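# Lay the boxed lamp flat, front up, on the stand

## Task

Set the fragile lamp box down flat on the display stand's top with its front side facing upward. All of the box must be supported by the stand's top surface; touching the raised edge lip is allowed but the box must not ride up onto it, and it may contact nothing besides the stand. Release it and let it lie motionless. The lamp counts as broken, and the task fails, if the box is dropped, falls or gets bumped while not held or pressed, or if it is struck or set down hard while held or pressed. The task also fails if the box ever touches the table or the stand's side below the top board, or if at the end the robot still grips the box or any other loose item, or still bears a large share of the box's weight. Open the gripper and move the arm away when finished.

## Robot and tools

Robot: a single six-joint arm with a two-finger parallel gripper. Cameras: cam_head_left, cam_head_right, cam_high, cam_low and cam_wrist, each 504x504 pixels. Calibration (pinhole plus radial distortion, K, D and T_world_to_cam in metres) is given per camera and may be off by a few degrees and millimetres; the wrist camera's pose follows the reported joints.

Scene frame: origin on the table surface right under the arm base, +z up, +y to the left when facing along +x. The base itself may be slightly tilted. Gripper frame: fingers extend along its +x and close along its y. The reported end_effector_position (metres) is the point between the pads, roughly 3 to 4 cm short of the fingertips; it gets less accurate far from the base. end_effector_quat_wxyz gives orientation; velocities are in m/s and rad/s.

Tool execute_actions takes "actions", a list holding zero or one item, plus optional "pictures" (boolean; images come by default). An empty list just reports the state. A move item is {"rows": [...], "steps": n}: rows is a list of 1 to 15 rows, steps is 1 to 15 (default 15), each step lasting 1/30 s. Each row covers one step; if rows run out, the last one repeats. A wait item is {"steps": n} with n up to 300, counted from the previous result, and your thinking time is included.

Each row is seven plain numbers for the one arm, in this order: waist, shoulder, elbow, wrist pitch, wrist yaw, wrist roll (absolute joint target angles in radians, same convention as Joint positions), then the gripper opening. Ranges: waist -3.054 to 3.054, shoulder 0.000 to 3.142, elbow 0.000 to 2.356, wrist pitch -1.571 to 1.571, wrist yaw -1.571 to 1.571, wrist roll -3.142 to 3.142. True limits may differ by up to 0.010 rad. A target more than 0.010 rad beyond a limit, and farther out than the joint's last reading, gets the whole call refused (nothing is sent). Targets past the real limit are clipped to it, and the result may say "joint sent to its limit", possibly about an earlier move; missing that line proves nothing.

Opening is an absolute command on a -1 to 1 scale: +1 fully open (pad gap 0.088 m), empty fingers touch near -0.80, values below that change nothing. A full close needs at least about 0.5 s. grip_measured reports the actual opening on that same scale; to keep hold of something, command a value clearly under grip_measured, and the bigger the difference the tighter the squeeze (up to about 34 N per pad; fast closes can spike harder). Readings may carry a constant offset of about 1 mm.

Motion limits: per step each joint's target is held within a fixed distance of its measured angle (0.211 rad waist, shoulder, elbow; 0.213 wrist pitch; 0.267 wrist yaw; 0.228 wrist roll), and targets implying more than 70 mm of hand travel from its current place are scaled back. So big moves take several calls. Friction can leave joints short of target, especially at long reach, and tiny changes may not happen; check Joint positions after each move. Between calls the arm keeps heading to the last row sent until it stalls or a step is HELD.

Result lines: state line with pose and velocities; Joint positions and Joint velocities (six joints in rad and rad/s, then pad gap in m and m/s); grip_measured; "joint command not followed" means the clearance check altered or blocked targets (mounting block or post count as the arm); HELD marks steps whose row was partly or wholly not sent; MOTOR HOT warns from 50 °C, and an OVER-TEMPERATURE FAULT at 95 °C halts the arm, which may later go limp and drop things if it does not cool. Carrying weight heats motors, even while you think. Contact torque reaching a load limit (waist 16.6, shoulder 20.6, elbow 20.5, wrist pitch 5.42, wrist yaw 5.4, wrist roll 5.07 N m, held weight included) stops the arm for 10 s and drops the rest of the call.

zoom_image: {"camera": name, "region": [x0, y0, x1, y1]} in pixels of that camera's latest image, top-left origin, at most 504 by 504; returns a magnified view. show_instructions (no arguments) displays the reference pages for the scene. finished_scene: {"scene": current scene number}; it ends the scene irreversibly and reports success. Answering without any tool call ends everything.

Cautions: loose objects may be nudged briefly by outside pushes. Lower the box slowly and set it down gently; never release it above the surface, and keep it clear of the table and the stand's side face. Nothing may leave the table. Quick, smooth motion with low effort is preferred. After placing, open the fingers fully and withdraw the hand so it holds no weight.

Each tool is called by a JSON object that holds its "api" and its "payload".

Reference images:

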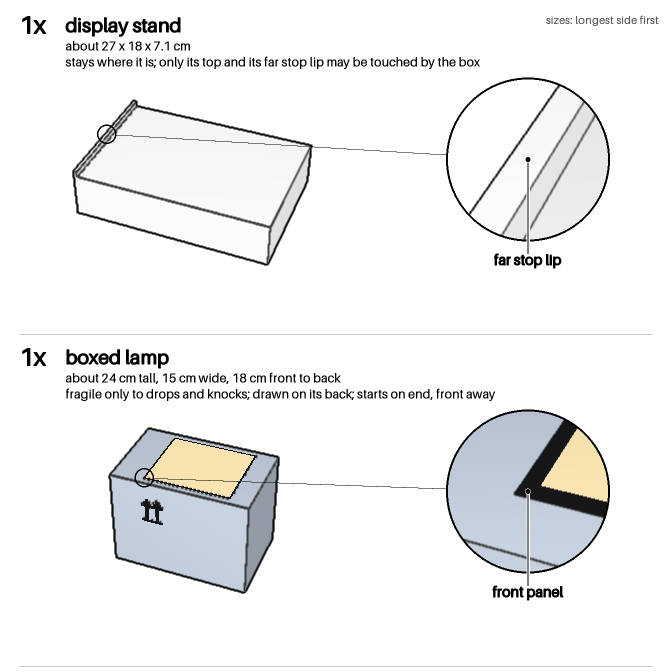

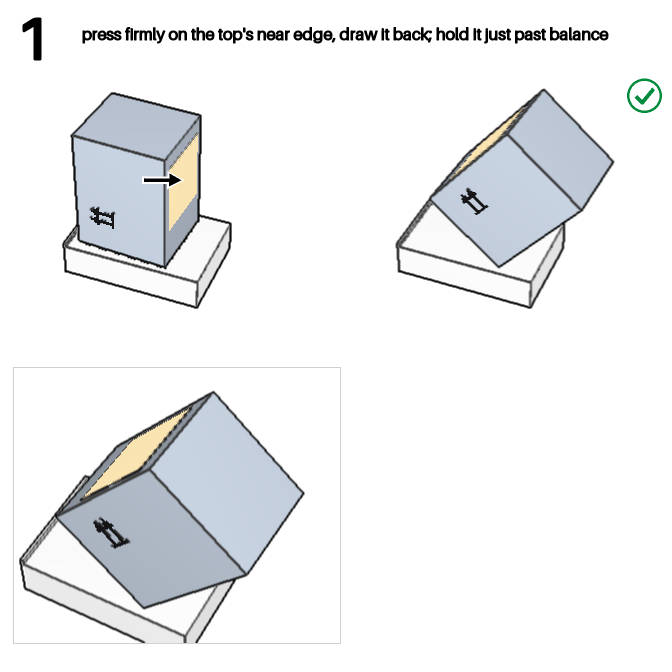

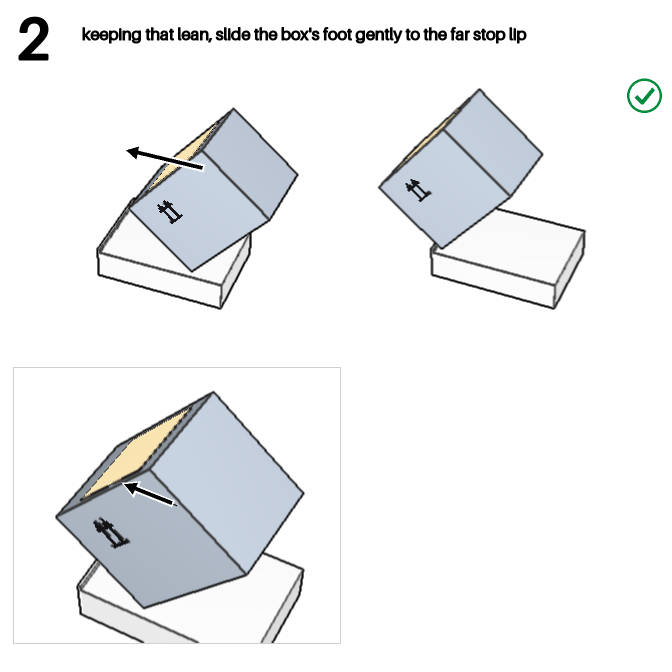

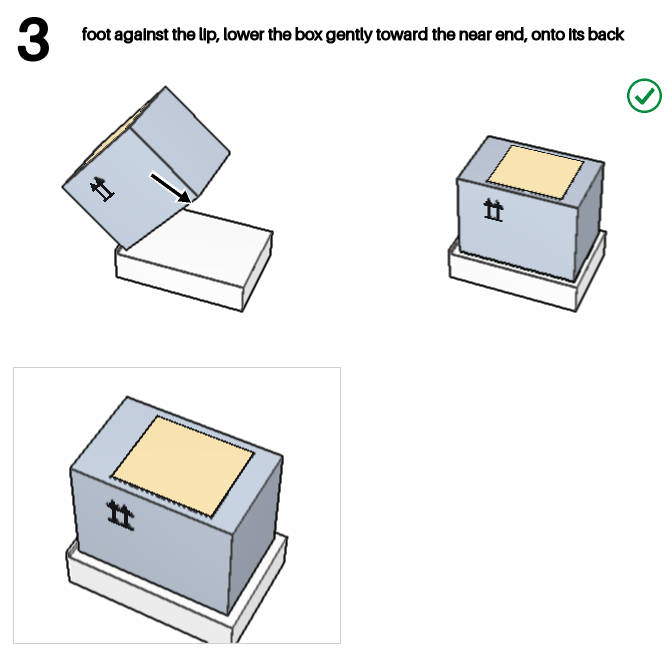

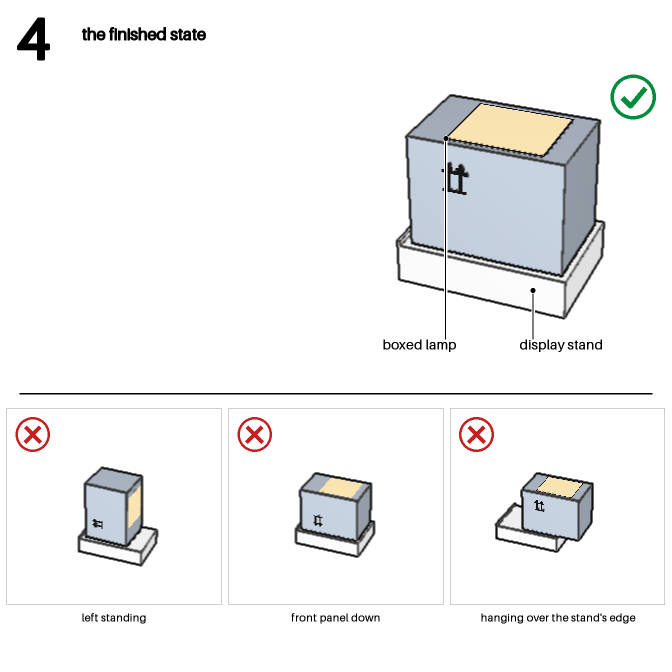

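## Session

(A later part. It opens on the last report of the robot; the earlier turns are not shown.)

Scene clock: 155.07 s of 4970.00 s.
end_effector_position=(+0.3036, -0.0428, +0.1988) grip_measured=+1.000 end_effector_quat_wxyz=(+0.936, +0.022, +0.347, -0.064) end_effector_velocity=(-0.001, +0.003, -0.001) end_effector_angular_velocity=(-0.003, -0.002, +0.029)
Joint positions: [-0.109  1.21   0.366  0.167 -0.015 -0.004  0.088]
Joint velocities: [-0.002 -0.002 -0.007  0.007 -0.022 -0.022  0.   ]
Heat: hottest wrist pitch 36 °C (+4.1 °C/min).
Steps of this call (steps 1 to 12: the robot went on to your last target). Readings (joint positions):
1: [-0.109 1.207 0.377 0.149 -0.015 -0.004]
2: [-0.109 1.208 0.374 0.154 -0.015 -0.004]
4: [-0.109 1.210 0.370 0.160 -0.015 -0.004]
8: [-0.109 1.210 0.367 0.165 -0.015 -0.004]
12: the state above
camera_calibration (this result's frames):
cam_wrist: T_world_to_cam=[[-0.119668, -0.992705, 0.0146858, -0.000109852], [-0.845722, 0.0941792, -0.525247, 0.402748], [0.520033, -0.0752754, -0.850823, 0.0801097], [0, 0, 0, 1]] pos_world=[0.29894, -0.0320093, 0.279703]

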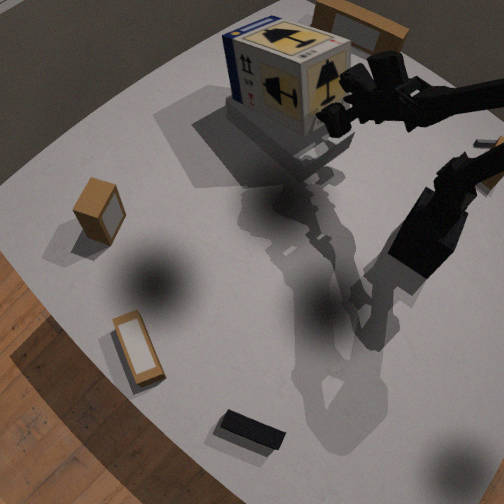

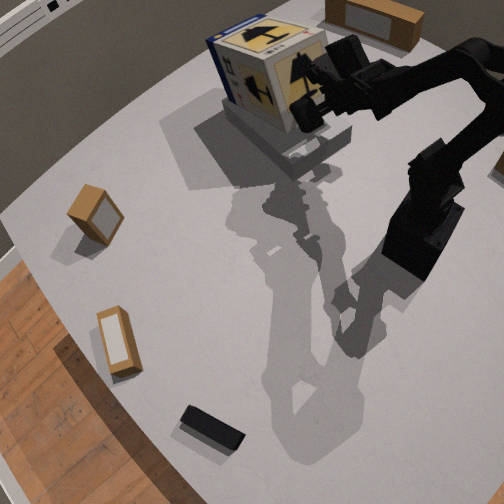

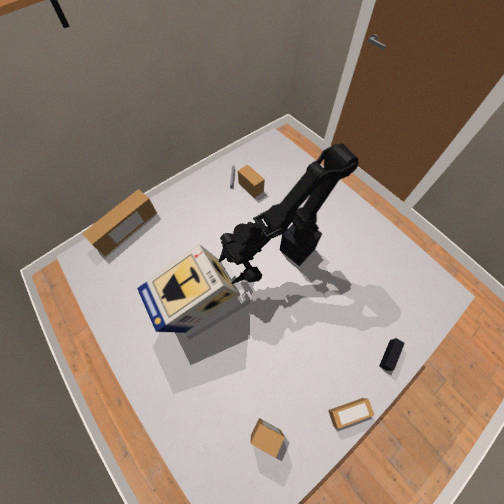

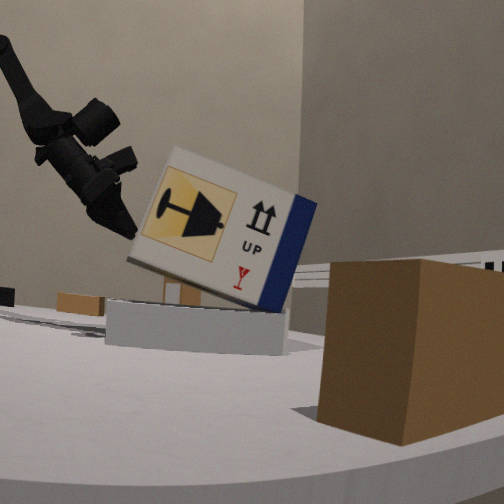

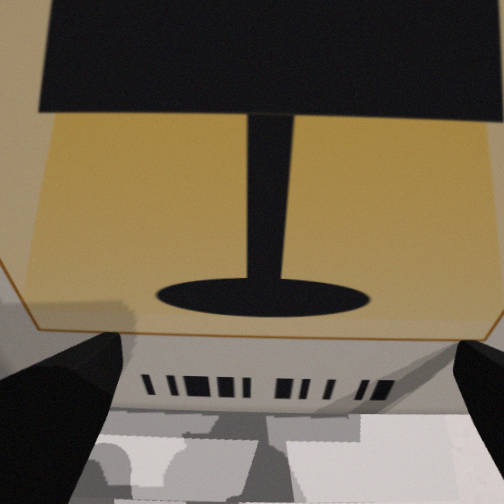

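{"api": "execute_actions", "payload": {"actions": [{"rows": [[-0.108,1.2202,0.3679,0.1949,-0.012,0.0,1.0],[-0.108,1.2233,0.3627,0.2055,-0.012,0.0,1.0],[-0.108,1.2265,0.3576,0.2162,-0.012,0.0,1.0],[-0.108,1.2297,0.3525,0.2268,-0.012,0.0,1.0],[-0.108,1.2329,0.3474,0.2374,-0.012,0.0,1.0],[-0.108,1.2360,0.3422,0.2480,-0.012,0.0,1.0],[-0.108,1.2392,0.3371,0.2586,-0.012,0.0,1.0],[-0.108,1.2424,0.3320,0.2693,-0.012,0.0,1.0],[-0.108,1.2456,0.3269,0.2799,-0.012,0.0,1.0],[-0.108,1.2487,0.3217,0.2905,-0.012,0.0,1.0],[-0.108,1.2519,0.3166,0.3011,-0.012,0.0,1.0],[-0.108,1.2551,0.3115,0.3117,-0.012,0.0,1.0],[-0.108,1.2582,0.3063,0.3224,-0.012,0.0,1.0],[-0.108,1.2614,0.3012,0.3330,-0.012,0.0,1.0],[-0.108,1.2646,0.2961,0.3436,-0.012,0.0,1.0]], "steps": 15}], "pictures": false}}

{"api": "execute_actions", "payload": {"actions": [{"steps": 12}]}}

Scene clock: 159.97 s of 4970.00 s.
end_effector_position=(+0.2981, -0.0421, +0.1829) grip_measured=+1.000 end_effector_quat_wxyz=(+0.938, +0.022, +0.340, -0.064) end_effector_velocity=(-0.012, +0.003, -0.033) end_effector_angular_velocity=(-0.020, -0.049, +0.023)
Joint positions: [-0.109  1.251  0.296  0.293 -0.015 -0.004  0.088]
Joint velocities: [ 0.002  0.1   -0.164  0.315 -0.007 -0.022  0.   ]
Heat: hottest wrist pitch 37 °C (+5.0 °C/min).
Steps of this call (steps 1 to 30: the robot went on to your last target; steps 31 to 90: nothing new was sent; then 1.40 s passed at rest; steps 91 to 105: all 15 steps of this action). Readings (joint positions):
91: [-0.109 1.210 0.364 0.170 -0.015 -0.004]
92: [-0.109 1.211 0.362 0.174 -0.015 -0.004]
94: [-0.109 1.213 0.355 0.187 -0.015 -0.004]
98: [-0.109 1.226 0.334 0.222 -0.015 -0.004]
105: the state above

Scene clock: 160.37 s of 4970.00 s.
end_effector_position=(+0.2972, -0.0420, +0.1801) grip_measured=+1.000 end_effector_quat_wxyz=(+0.939, +0.021, +0.337, -0.064) end_effector_velocity=(+0.002, -0.002, +0.002) end_effector_angular_velocity=(-0.013, -0.015, -0.003)
Joint positions: [-0.109  1.261  0.281  0.323 -0.015 -0.004  0.088]
Joint velocities: [-0.002  0.002 -0.002  0.022  0.007 -0.007  0.   ]
Heat: hottest wrist pitch 38 °C (+6.1 °C/min).
Steps of this call (steps 1 to 12: the robot went on to your last target). Readings (joint positions):
1: [-0.109 1.254 0.291 0.301 -0.015 -0.004]
2: [-0.109 1.257 0.288 0.307 -0.015 -0.004]
4: [-0.109 1.259 0.285 0.315 -0.015 -0.004]
8: [-0.109 1.261 0.282 0.321 -0.015 -0.004]
12: the state above
camera_calibration (this result's frames):
cam_wrist: T_world_to_cam=[[-0.119787, -0.992682, 0.0152699, 0.000114146], [-0.835066, 0.0924251, -0.54233, 0.387289], [0.53695, -0.0777155, -0.840026, 0.0605208], [0, 0, 0, 1]] pos_world=[0.290929, -0.0309785, 0.260876]

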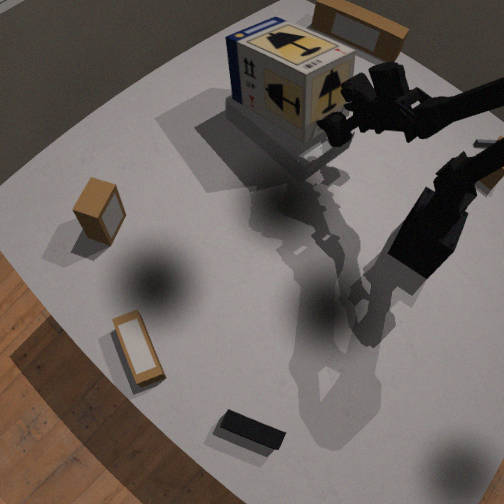

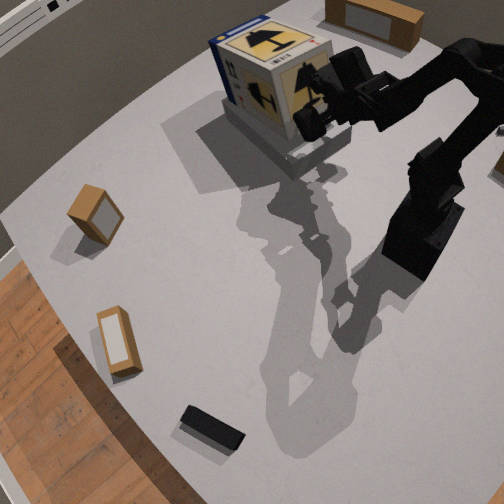

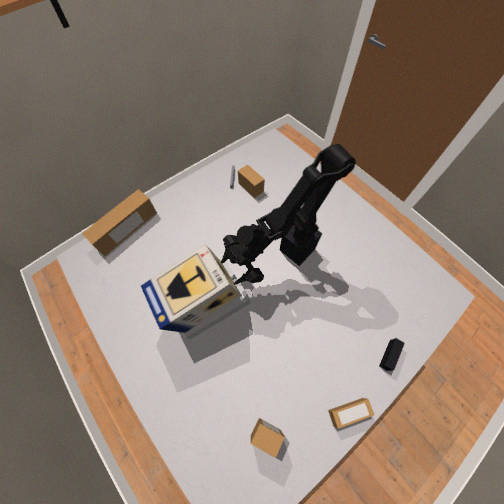

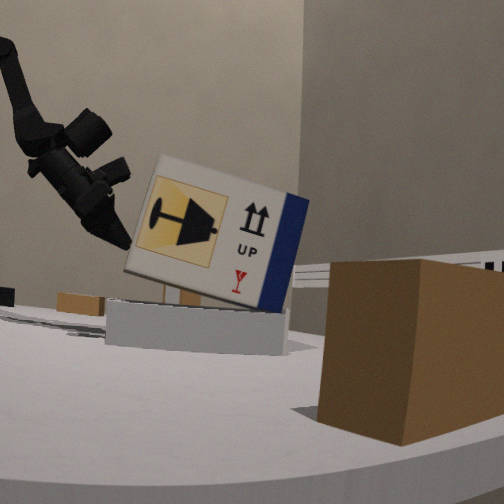

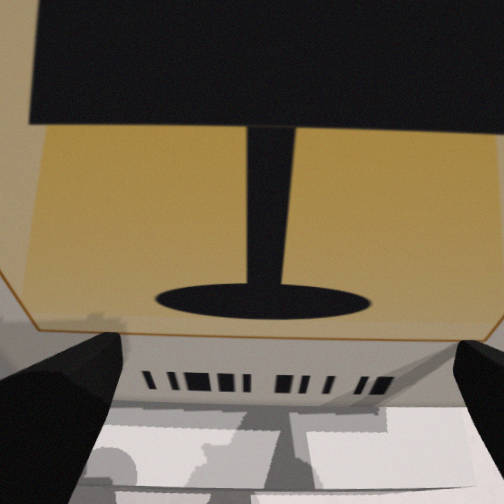

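{"api": "execute_actions", "payload": {"actions": [{"rows": [[-0.108,1.2696,0.2922,0.3543,-0.012,0.0,1.0],[-0.108,1.2747,0.2883,0.3650,-0.012,0.0,1.0],[-0.108,1.2797,0.2845,0.3757,-0.012,0.0,1.0],[-0.108,1.2848,0.2806,0.3864,-0.012,0.0,1.0],[-0.108,1.2898,0.2767,0.3971,-0.012,0.0,1.0],[-0.108,1.2948,0.2728,0.4078,-0.012,0.0,1.0],[-0.108,1.2999,0.2689,0.4185,-0.012,0.0,1.0],[-0.108,1.3049,0.2651,0.4293,-0.012,0.0,1.0],[-0.108,1.3100,0.2612,0.4400,-0.012,0.0,1.0],[-0.108,1.3150,0.2573,0.4507,-0.012,0.0,1.0],[-0.108,1.3200,0.2534,0.4614,-0.012,0.0,1.0],[-0.108,1.3251,0.2495,0.4721,-0.012,0.0,1.0],[-0.108,1.3301,0.2457,0.4828,-0.012,0.0,1.0],[-0.108,1.3352,0.2418,0.4935,-0.012,0.0,1.0],[-0.108,1.3402,0.2379,0.5042,-0.012,0.0,1.0]], "steps": 15}], "pictures": false}}

{"api": "execute_actions", "payload": {"actions": [{"steps": 12}]}}

{"api": "zoom_image", "payload": {"camera": "cam_low", "region": [90, 150, 310, 330]}}

Scene clock: 161.63 s of 4970.00 s.
end_effector_position=(+0.2935, -0.0416, +0.1664) grip_measured=+1.000 end_effector_quat_wxyz=(+0.941, +0.021, +0.332, -0.064) end_effector_velocity=(-0.008, -0.001, -0.028) end_effector_angular_velocity=(-0.005, -0.041, -0.012)
Joint positions: [-0.109  1.325  0.228  0.452 -0.015 -0.004  0.088]
Joint velocities: [-0.002  0.154 -0.12   0.315  0.007  0.007  0.   ]
Heat: hottest wrist pitch 38 °C (+6.0 °C/min).
Steps of this call (steps 1 to 23: the robot went on to your last target; steps 24 to 38: all 15 steps of this action). Readings (joint positions):
24: [-0.109 1.262 0.280 0.326 -0.015 -0.004]
25: [-0.109 1.263 0.278 0.331 -0.015 -0.004]
27: [-0.109 1.270 0.272 0.344 -0.015 -0.004]
31: [-0.109 1.289 0.257 0.380 -0.015 -0.004]
38: the state above

Scene clock: 162.03 s of 4970.00 s.
end_effector_position=(+0.2929, -0.0415, +0.1641) grip_measured=+1.000 end_effector_quat_wxyz=(+0.942, +0.021, +0.329, -0.064) end_effector_velocity=(-0.003, +0.003, -0.004) end_effector_angular_velocity=(-0.001, +0.017, +0.028)
Joint positions: [-0.109  1.34   0.217  0.483 -0.015 -0.004  0.088]
Joint velocities: [-0.002  0.002 -0.007 -0.007 -0.022 -0.022  0.   ]
Heat: hottest wrist pitch 38 °C (+6.1 °C/min).
Steps of this call (steps 1 to 12: the robot went on to your last target). Readings (joint positions):
1: [-0.109 1.330 0.225 0.460 -0.015 -0.004]
2: [-0.109 1.333 0.223 0.466 -0.015 -0.004]
4: [-0.109 1.336 0.220 0.474 -0.015 -0.004]
8: [-0.109 1.339 0.218 0.481 -0.015 -0.004]
12: the state above
camera_calibration (this result's frames):
cam_wrist: T_world_to_cam=[[-0.119661, -0.992685, 0.0160622, 0.000170834], [-0.825796, 0.0905366, -0.556654, 0.374556], [0.551128, -0.0798738, -0.830589, 0.0435655], [0, 0, 0, 1]] pos_world=[0.285317, -0.0302617, 0.244681]

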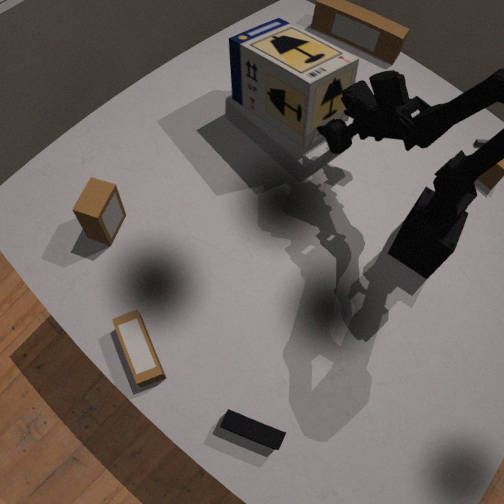

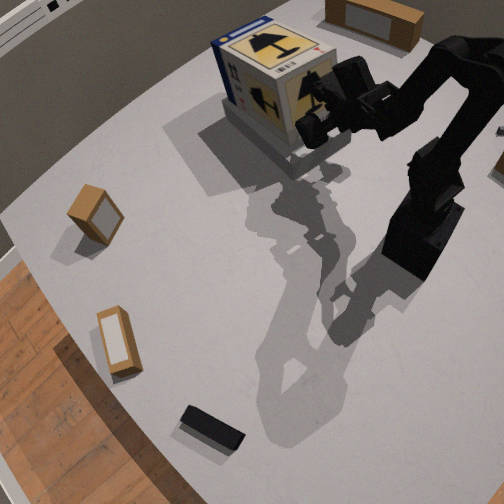

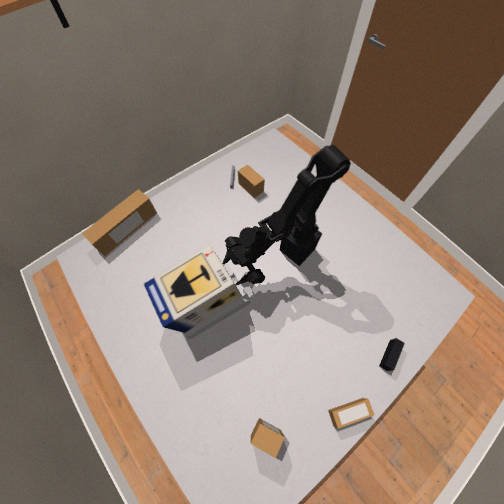

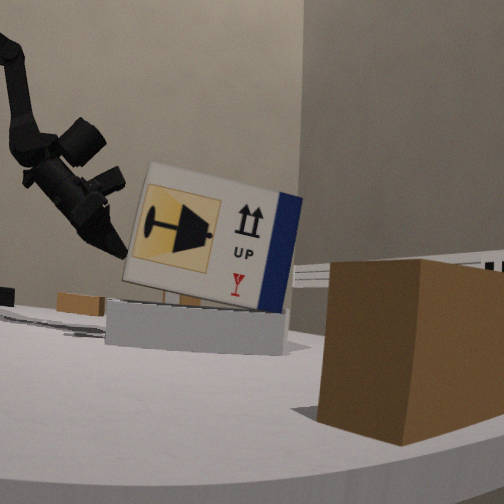

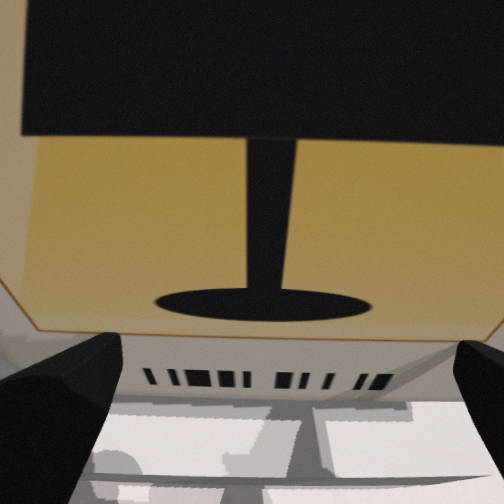

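Region (90, 150, 310, 330) of cam_low's 504x504 image, scaled by 2.291, with more detail than that image has; it fills the top 412 rows of this view, and the rest is white.

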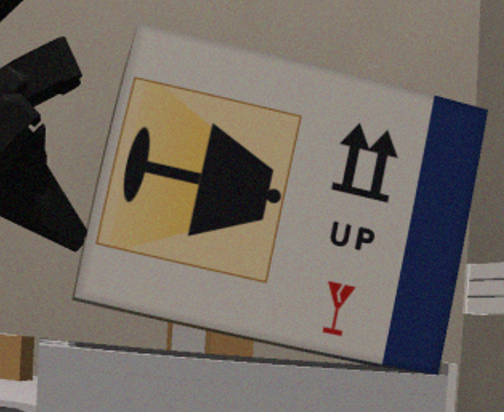

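{"api": "execute_actions", "payload": {"actions": [{"rows": [[-0.108,1.3468,0.2351,0.5146,-0.012,0.0,1.0],[-0.108,1.3533,0.2323,0.5249,-0.012,0.0,1.0],[-0.108,1.3599,0.2296,0.5353,-0.012,0.0,1.0],[-0.108,1.3664,0.2268,0.5457,-0.012,0.0,1.0],[-0.108,1.3730,0.2240,0.5560,-0.012,0.0,1.0],[-0.108,1.3796,0.2212,0.5664,-0.012,0.0,1.0],[-0.108,1.3861,0.2184,0.5768,-0.012,0.0,1.0],[-0.108,1.3927,0.2157,0.5871,-0.012,0.0,1.0],[-0.108,1.3992,0.2129,0.5975,-0.012,0.0,1.0],[-0.108,1.4058,0.2101,0.6079,-0.012,0.0,1.0],[-0.108,1.4124,0.2073,0.6182,-0.012,0.0,1.0],[-0.108,1.4189,0.2045,0.6286,-0.012,0.0,1.0],[-0.108,1.4255,0.2018,0.6390,-0.012,0.0,1.0],[-0.108,1.4320,0.1990,0.6493,-0.012,0.0,1.0],[-0.108,1.4386,0.1962,0.6597,-0.012,0.0,1.0]], "steps": 15}], "pictures": false}}

{"api": "execute_actions", "payload": {"actions": [{"steps": 12}]}}

{"api": "zoom_image", "payload": {"camera": "cam_low", "region": [90, 150, 310, 330]}}

Scene clock: 165.87 s of 4970.00 s.
end_effector_position=(+0.2902, -0.0412, +0.1515) grip_measured=+1.000 end_effector_quat_wxyz=(+0.943, +0.020, +0.326, -0.064) end_effector_velocity=(-0.011, +0.002, -0.032) end_effector_angular_velocity=(-0.001, +0.003, +0.008)
Joint positions: [-0.109  1.422  0.18   0.608 -0.015 -0.005  0.088]
Joint velocities: [-0.002  0.198 -0.09   0.286 -0.007 -0.007  0.   ]
Heat: hottest wrist pitch 39 °C (+7.0 °C/min).
Steps of this call (steps 1 to 30: the robot went on to your last target; steps 31 to 90: nothing new was sent; then 0.33 s passed at rest; steps 91 to 105: all 15 steps of this action). Readings (joint positions):
91: [-0.109 1.341 0.216 0.486 -0.015 -0.005]
92: [-0.109 1.344 0.215 0.490 -0.015 -0.005]
94: [-0.109 1.352 0.211 0.504 -0.015 -0.005]
98: [-0.109 1.376 0.200 0.538 -0.015 -0.005]
105: the state above

Scene clock: 166.27 s of 4970.00 s.
end_effector_position=(+0.2896, -0.0411, +0.1491) grip_measured=+1.000 end_effector_quat_wxyz=(+0.943, +0.020, +0.325, -0.064) end_effector_velocity=(-0.002, +0.001, -0.003) end_effector_angular_velocity=(+0.000, +0.012, +0.008)
Joint positions: [-0.109  1.441  0.172  0.637 -0.015 -0.005  0.088]
Joint velocities: [-0.002  0.002 -0.002 -0.007 -0.007 -0.007  0.   ]
Heat: hottest wrist pitch 39 °C (+7.1 °C/min).
Steps of this call (steps 1 to 12: the robot went on to your last target). Readings (joint positions):
1: [-0.109 1.427 0.178 0.616 -0.015 -0.005]
2: [-0.109 1.432 0.176 0.621 -0.015 -0.005]
4: [-0.109 1.437 0.174 0.629 -0.015 -0.005]
8: [-0.109 1.440 0.172 0.635 -0.015 -0.005]
12: the state above
camera_calibration (this result's frames):
cam_wrist: T_world_to_cam=[[-0.119483, -0.992698, 0.0165943, 0.000242744], [-0.821411, 0.089451, -0.563279, 0.363088], [0.557681, -0.0809332, -0.8261, 0.0303471], [0, 0, 0, 1]] pos_world=[0.281349, -0.0297815, 0.229585]

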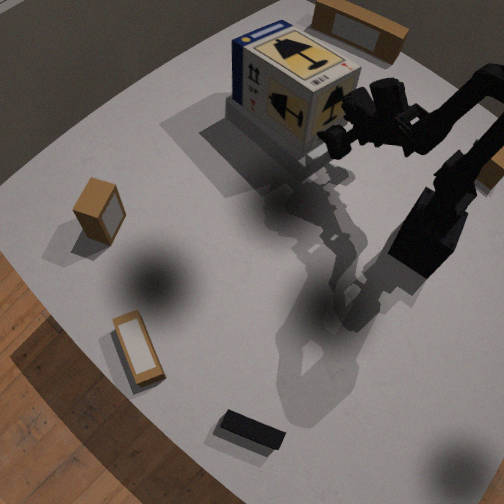

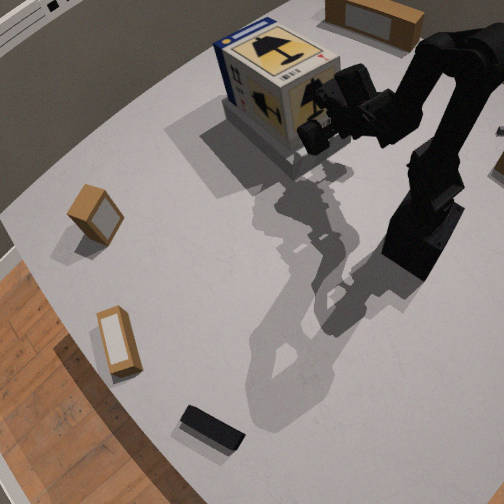

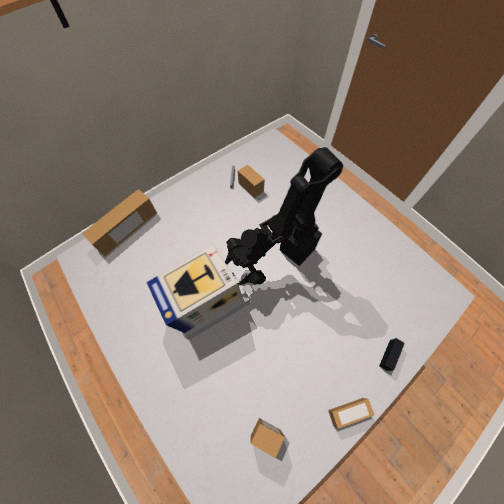

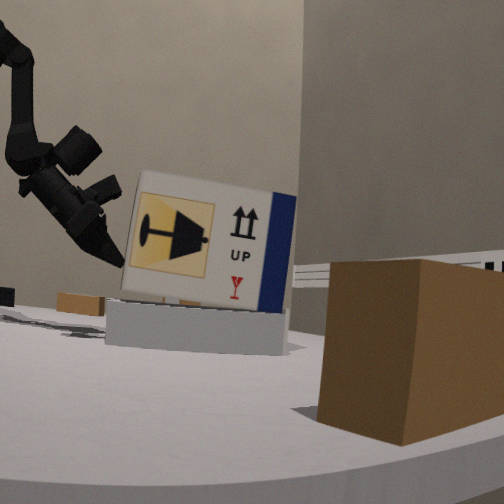

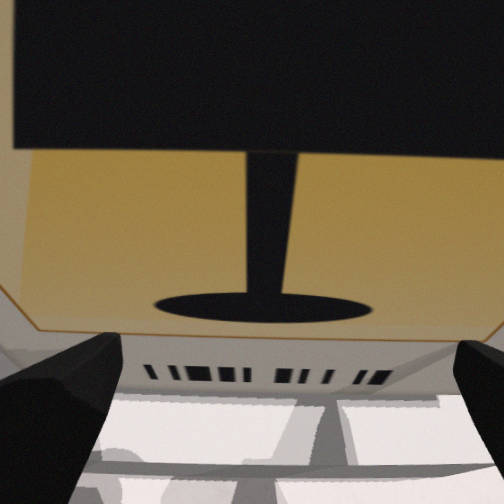

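Region (90, 150, 310, 330) of cam_low's 504x504 image, scaled by 2.291, with more detail than that image has; it fills the top 412 rows of this view, and the rest is white.

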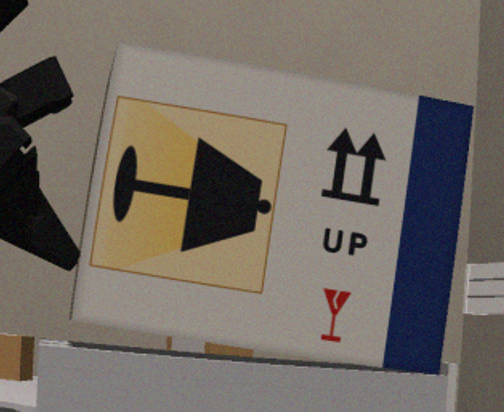

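{"api": "execute_actions", "payload": {"actions": [{"rows": [[-0.108,1.4444,0.1947,0.6677,-0.012,0.0,1.0],[-0.108,1.4501,0.1933,0.6757,-0.012,0.0,1.0],[-0.108,1.4559,0.1918,0.6837,-0.012,0.0,1.0],[-0.108,1.4617,0.1903,0.6917,-0.012,0.0,1.0],[-0.108,1.4674,0.1888,0.6997,-0.012,0.0,1.0],[-0.108,1.4732,0.1874,0.7077,-0.012,0.0,1.0],[-0.108,1.4790,0.1859,0.7157,-0.012,0.0,1.0],[-0.108,1.4847,0.1844,0.7236,-0.012,0.0,1.0],[-0.108,1.4905,0.1829,0.7316,-0.012,0.0,1.0],[-0.108,1.4963,0.1815,0.7396,-0.012,0.0,1.0],[-0.108,1.5020,0.1800,0.7476,-0.012,0.0,1.0],[-0.108,1.5078,0.1785,0.7556,-0.012,0.0,1.0],[-0.108,1.5136,0.1771,0.7636,-0.012,0.0,1.0],[-0.108,1.5193,0.1756,0.7716,-0.012,0.0,1.0],[-0.108,1.5251,0.1741,0.7796,-0.012,0.0,1.0]], "steps": 15}], "pictures": false}}

{"api": "execute_actions", "payload": {"actions": [{"steps": 12}]}}

{"api": "zoom_image", "payload": {"camera": "cam_low", "region": [95, 250, 195, 320]}}

Scene clock: 167.90 s of 4970.00 s.
end_effector_position=(+0.2881, -0.0410, +0.1404) grip_measured=+1.000 end_effector_quat_wxyz=(+0.944, +0.020, +0.323, -0.064) end_effector_velocity=(-0.003, +0.003, -0.019) end_effector_angular_velocity=(-0.006, -0.016, +0.029)
Joint positions: [-0.109  1.513  0.151  0.734 -0.015 -0.005  0.088]
Joint velocities: [-0.002  0.173 -0.051  0.242 -0.022 -0.022  0.   ]
Heat: hottest wrist pitch 40 °C (+8.0 °C/min).
Steps of this call (steps 1 to 30: the robot went on to your last target; steps 31 to 34: nothing new was sent; steps 35 to 49: all 15 steps of this action). Readings (joint positions):
35: [-0.109 1.442 0.171 0.640 -0.015 -0.005]
36: [-0.109 1.445 0.171 0.644 -0.015 -0.005]
38: [-0.109 1.452 0.168 0.654 -0.015 -0.005]
42: [-0.109 1.473 0.162 0.680 -0.015 -0.005]
49: the state above

Scene clock: 168.30 s of 4970.00 s.
end_effector_position=(+0.2877, -0.0410, +0.1385) grip_measured=+1.000 end_effector_quat_wxyz=(+0.944, +0.020, +0.323, -0.064) end_effector_velocity=(-0.001, +0.001, -0.000) end_effector_angular_velocity=(-0.002, -0.002, +0.008)
Joint positions: [-0.109  1.53   0.146  0.756 -0.015 -0.005  0.088]
Joint velocities: [-0.002 -0.002 -0.007  0.007 -0.007 -0.007  0.   ]
Heat: hottest wrist pitch 40 °C (+8.1 °C/min).
Steps of this call (steps 1 to 12: the robot went on to your last target). Readings (joint positions):
1: [-0.109 1.518 0.150 0.740 -0.015 -0.005]
2: [-0.109 1.522 0.149 0.744 -0.015 -0.005]
4: [-0.109 1.526 0.148 0.750 -0.015 -0.005]
8: [-0.109 1.529 0.147 0.755 -0.015 -0.005]
12: the state above
camera_calibration (this result's frames):
cam_wrist: T_world_to_cam=[[-0.119285, -0.992714, 0.017029, 0.000260865], [-0.8189, 0.0886727, -0.567044, 0.355318], [0.561403, -0.0815851, -0.823511, 0.0212232], [0, 0, 0, 1]] pos_world=[0.279087, -0.0295165, 0.218954]

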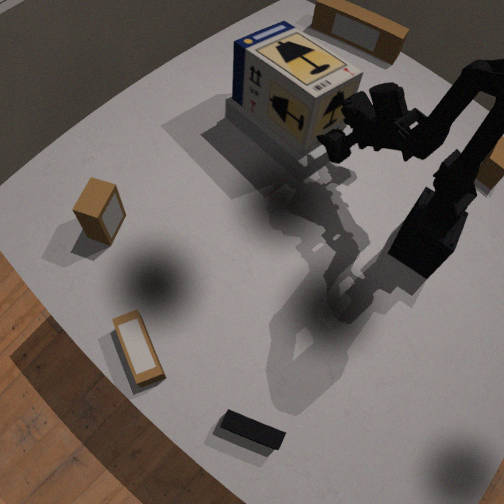

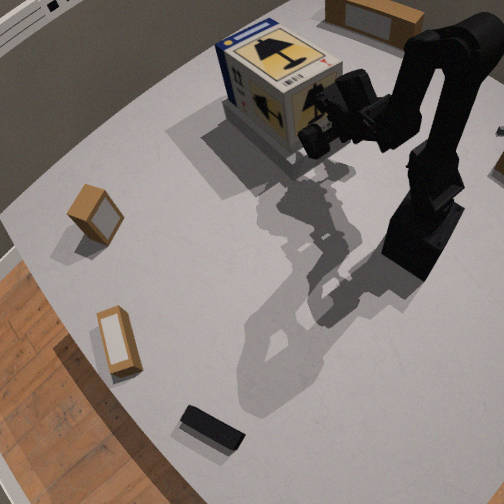

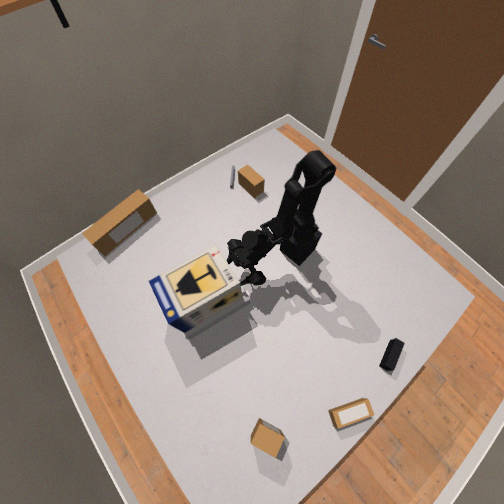

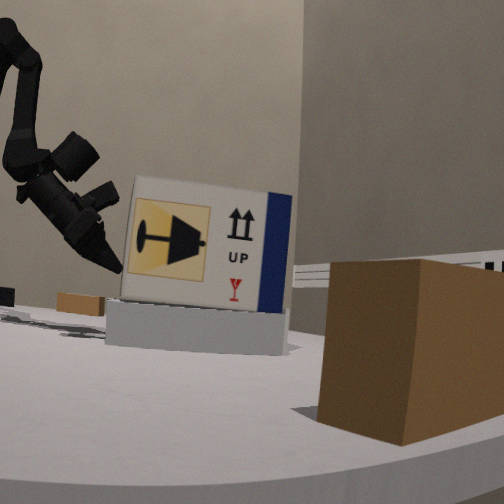

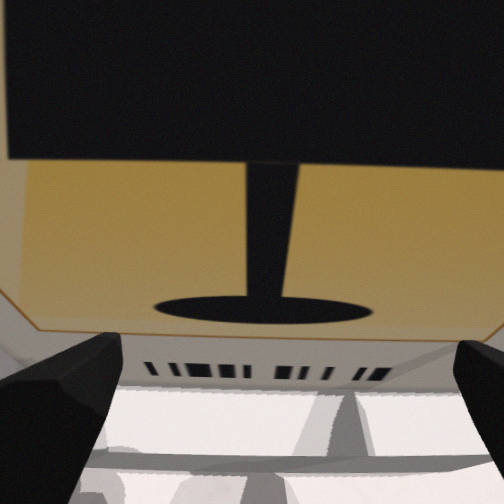

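Region (95, 250, 195, 320) of cam_low's 504x504 image, scaled by 5.040, with more detail than that image has; it fills the top 353 rows of this view, and the rest is white.

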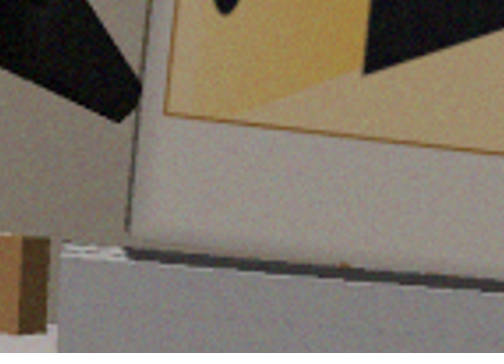

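{"api": "execute_actions", "payload": {"actions": [{"rows": [[-0.108,1.5276,0.1737,0.7825,-0.012,0.0,1.0],[-0.108,1.5300,0.1733,0.7855,-0.012,0.0,1.0],[-0.108,1.5325,0.1730,0.7884,-0.012,0.0,1.0],[-0.108,1.5349,0.1726,0.7914,-0.012,0.0,1.0],[-0.108,1.5374,0.1722,0.7943,-0.012,0.0,1.0],[-0.108,1.5398,0.1718,0.7973,-0.012,0.0,1.0],[-0.108,1.5423,0.1714,0.8002,-0.012,0.0,1.0],[-0.108,1.5447,0.1711,0.8032,-0.012,0.0,1.0],[-0.108,1.5472,0.1707,0.8061,-0.012,0.0,1.0],[-0.108,1.5496,0.1703,0.8091,-0.012,0.0,1.0],[-0.108,1.5521,0.1699,0.8120,-0.012,0.0,1.0],[-0.108,1.5545,0.1695,0.8150,-0.012,0.0,1.0],[-0.108,1.5570,0.1692,0.8179,-0.012,0.0,1.0],[-0.108,1.5594,0.1688,0.8209,-0.012,0.0,1.0],[-0.108,1.5619,0.1684,0.8238,-0.012,0.0,1.0]], "steps": 15}], "pictures": false}}

{"api": "execute_actions", "payload": {"actions": [{"rows": [[-0.108,1.5644,0.1680,0.8267,-0.012,0.0,1.0],[-0.108,1.5668,0.1676,0.8297,-0.012,0.0,1.0],[-0.108,1.5693,0.1673,0.8326,-0.012,0.0,1.0],[-0.108,1.5717,0.1669,0.8356,-0.012,0.0,1.0],[-0.108,1.5742,0.1665,0.8385,-0.012,0.0,1.0],[-0.108,1.5766,0.1661,0.8415,-0.012,0.0,1.0],[-0.108,1.5791,0.1657,0.8444,-0.012,0.0,1.0],[-0.108,1.5815,0.1654,0.8474,-0.012,0.0,1.0],[-0.108,1.5840,0.1650,0.8503,-0.012,0.0,1.0],[-0.108,1.5864,0.1646,0.8533,-0.012,0.0,1.0],[-0.108,1.5889,0.1642,0.8562,-0.012,0.0,1.0],[-0.108,1.5913,0.1638,0.8592,-0.012,0.0,1.0],[-0.108,1.5938,0.1635,0.8621,-0.012,0.0,1.0],[-0.108,1.5962,0.1631,0.8651,-0.012,0.0,1.0],[-0.108,1.5987,0.1627,0.8680,-0.012,0.0,1.0]], "steps": 15}], "pictures": false}}

{"api": "execute_actions", "payload": {"actions": [{"steps": 10}]}}

{"api": "zoom_image", "payload": {"camera": "cam_low", "region": [95, 250, 195, 320]}}

Scene clock: 170.40 s of 4970.00 s.
end_effector_position=(+0.2872, -0.0409, +0.1350) grip_measured=+1.000 end_effector_quat_wxyz=(+0.944, +0.020, +0.323, -0.064) end_effector_velocity=(-0.003, +0.001, -0.011) end_effector_angular_velocity=(+0.001, +0.017, +0.008)
Joint positions: [-0.109  1.56   0.141  0.792 -0.015 -0.005  0.088]
Joint velocities: [-0.002  0.071 -0.012  0.066 -0.007 -0.007  0.   ]
Heat: hottest wrist pitch 41 °C (+9.1 °C/min).
Steps of this call (steps 1 to 30: the robot went on to your last target; steps 31 to 48: nothing new was sent; steps 49 to 63: all 15 steps of this action). Readings (joint positions):
49: [-0.109 1.530 0.146 0.758 -0.015 -0.005]
50: [-0.109 1.531 0.146 0.759 -0.015 -0.005]
52: [-0.109 1.535 0.145 0.763 -0.015 -0.005]
56: [-0.109 1.543 0.144 0.772 -0.015 -0.005]
63: the state above

Scene clock: 170.90 s of 4970.00 s.
end_effector_position=(+0.2868, -0.0409, +0.1313) grip_measured=+1.000 end_effector_quat_wxyz=(+0.944, +0.020, +0.322, -0.064) end_effector_velocity=(-0.004, +0.003, -0.006) end_effector_angular_velocity=(+0.008, +0.001, +0.019)
Joint positions: [-0.109  1.596  0.134  0.837 -0.015 -0.005  0.088]
Joint velocities: [-0.002  0.046 -0.022  0.066 -0.022 -0.007  0.   ]
Heat: hottest wrist pitch 41 °C (+9.0 °C/min).
Steps of this call (steps 1 to 15: all 15 steps of this action). Readings (joint positions):
1: [-0.109 1.563 0.140 0.795 -0.015 -0.005]
2: [-0.109 1.565 0.140 0.798 -0.015 -0.005]
4: [-0.109 1.570 0.139 0.804 -0.015 -0.005]
8: [-0.109 1.580 0.137 0.816 -0.015 -0.005]
15: the state above

Scene clock: 171.23 s of 4970.00 s.
end_effector_position=(+0.2867, -0.0409, +0.1312) grip_measured=+1.000 end_effector_quat_wxyz=(+0.945, +0.020, +0.321, -0.064) end_effector_velocity=(+0.002, +0.000, +0.001) end_effector_angular_velocity=(-0.002, -0.007, +0.008)
Joint positions: [-0.109  1.601  0.132  0.846 -0.015 -0.005  0.088]
Joint velocities: [-0.002  0.002  0.002  0.007 -0.007 -0.007  0.   ]
Heat: hottest wrist pitch 41 °C (+9.1 °C/min).
Steps of this call (steps 1 to 10: the robot went on to your last target). Readings (joint positions):
1: [-0.109 1.598 0.133 0.840 -0.015 -0.005]
2: [-0.109 1.599 0.133 0.842 -0.015 -0.005]
4: [-0.109 1.600 0.132 0.843 -0.015 -0.005]
8: [-0.109 1.601 0.132 0.845 -0.015 -0.005]
10: the state above
camera_calibration (this result's frames):
cam_wrist: T_world_to_cam=[[-0.119316, -0.992708, 0.0171408, 0.000342761], [-0.816758, 0.0883228, -0.57018, 0.350141], [0.564508, -0.0820313, -0.821341, 0.0145586], [0, 0, 0, 1]] pos_world=[0.277803, -0.0293909, 0.211595]

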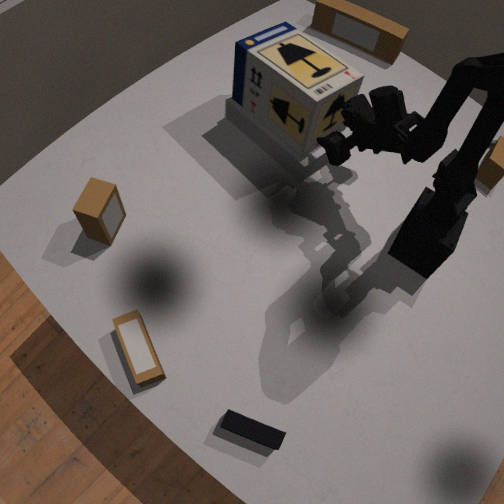

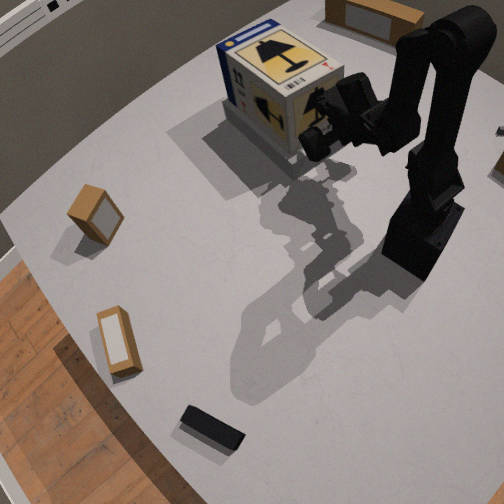

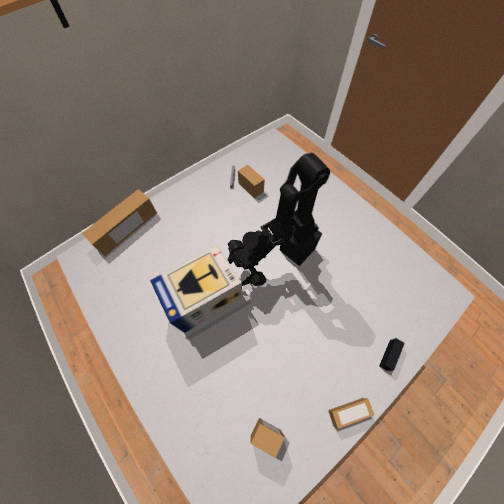

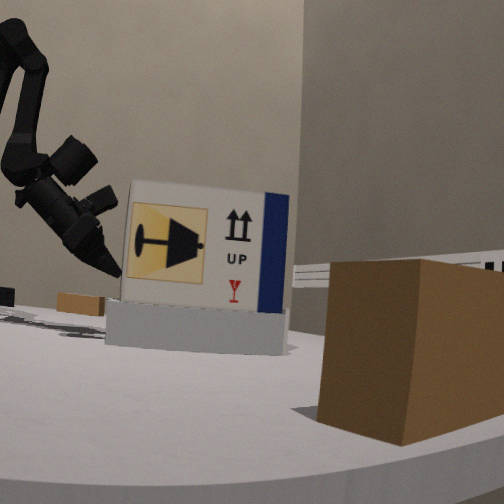

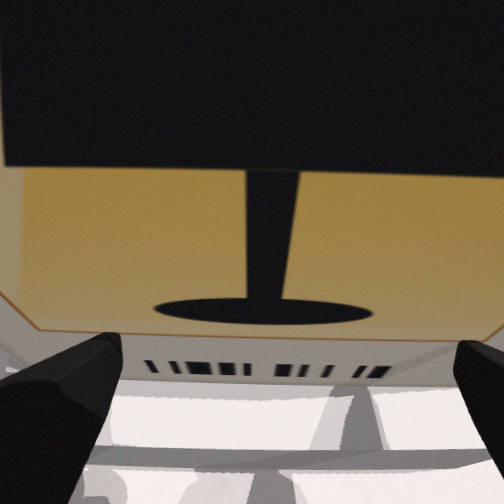

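Region (95, 250, 195, 320) of cam_low's 504x504 image, scaled by 5.040, with more detail than that image has; it fills the top 353 rows of this view, and the rest is white.

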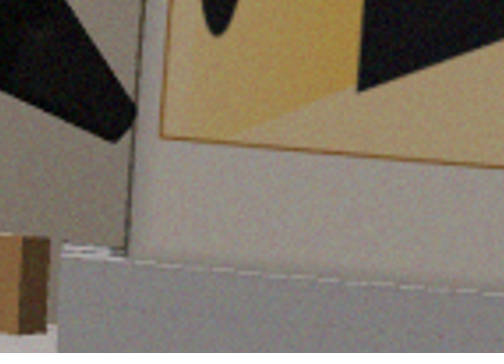

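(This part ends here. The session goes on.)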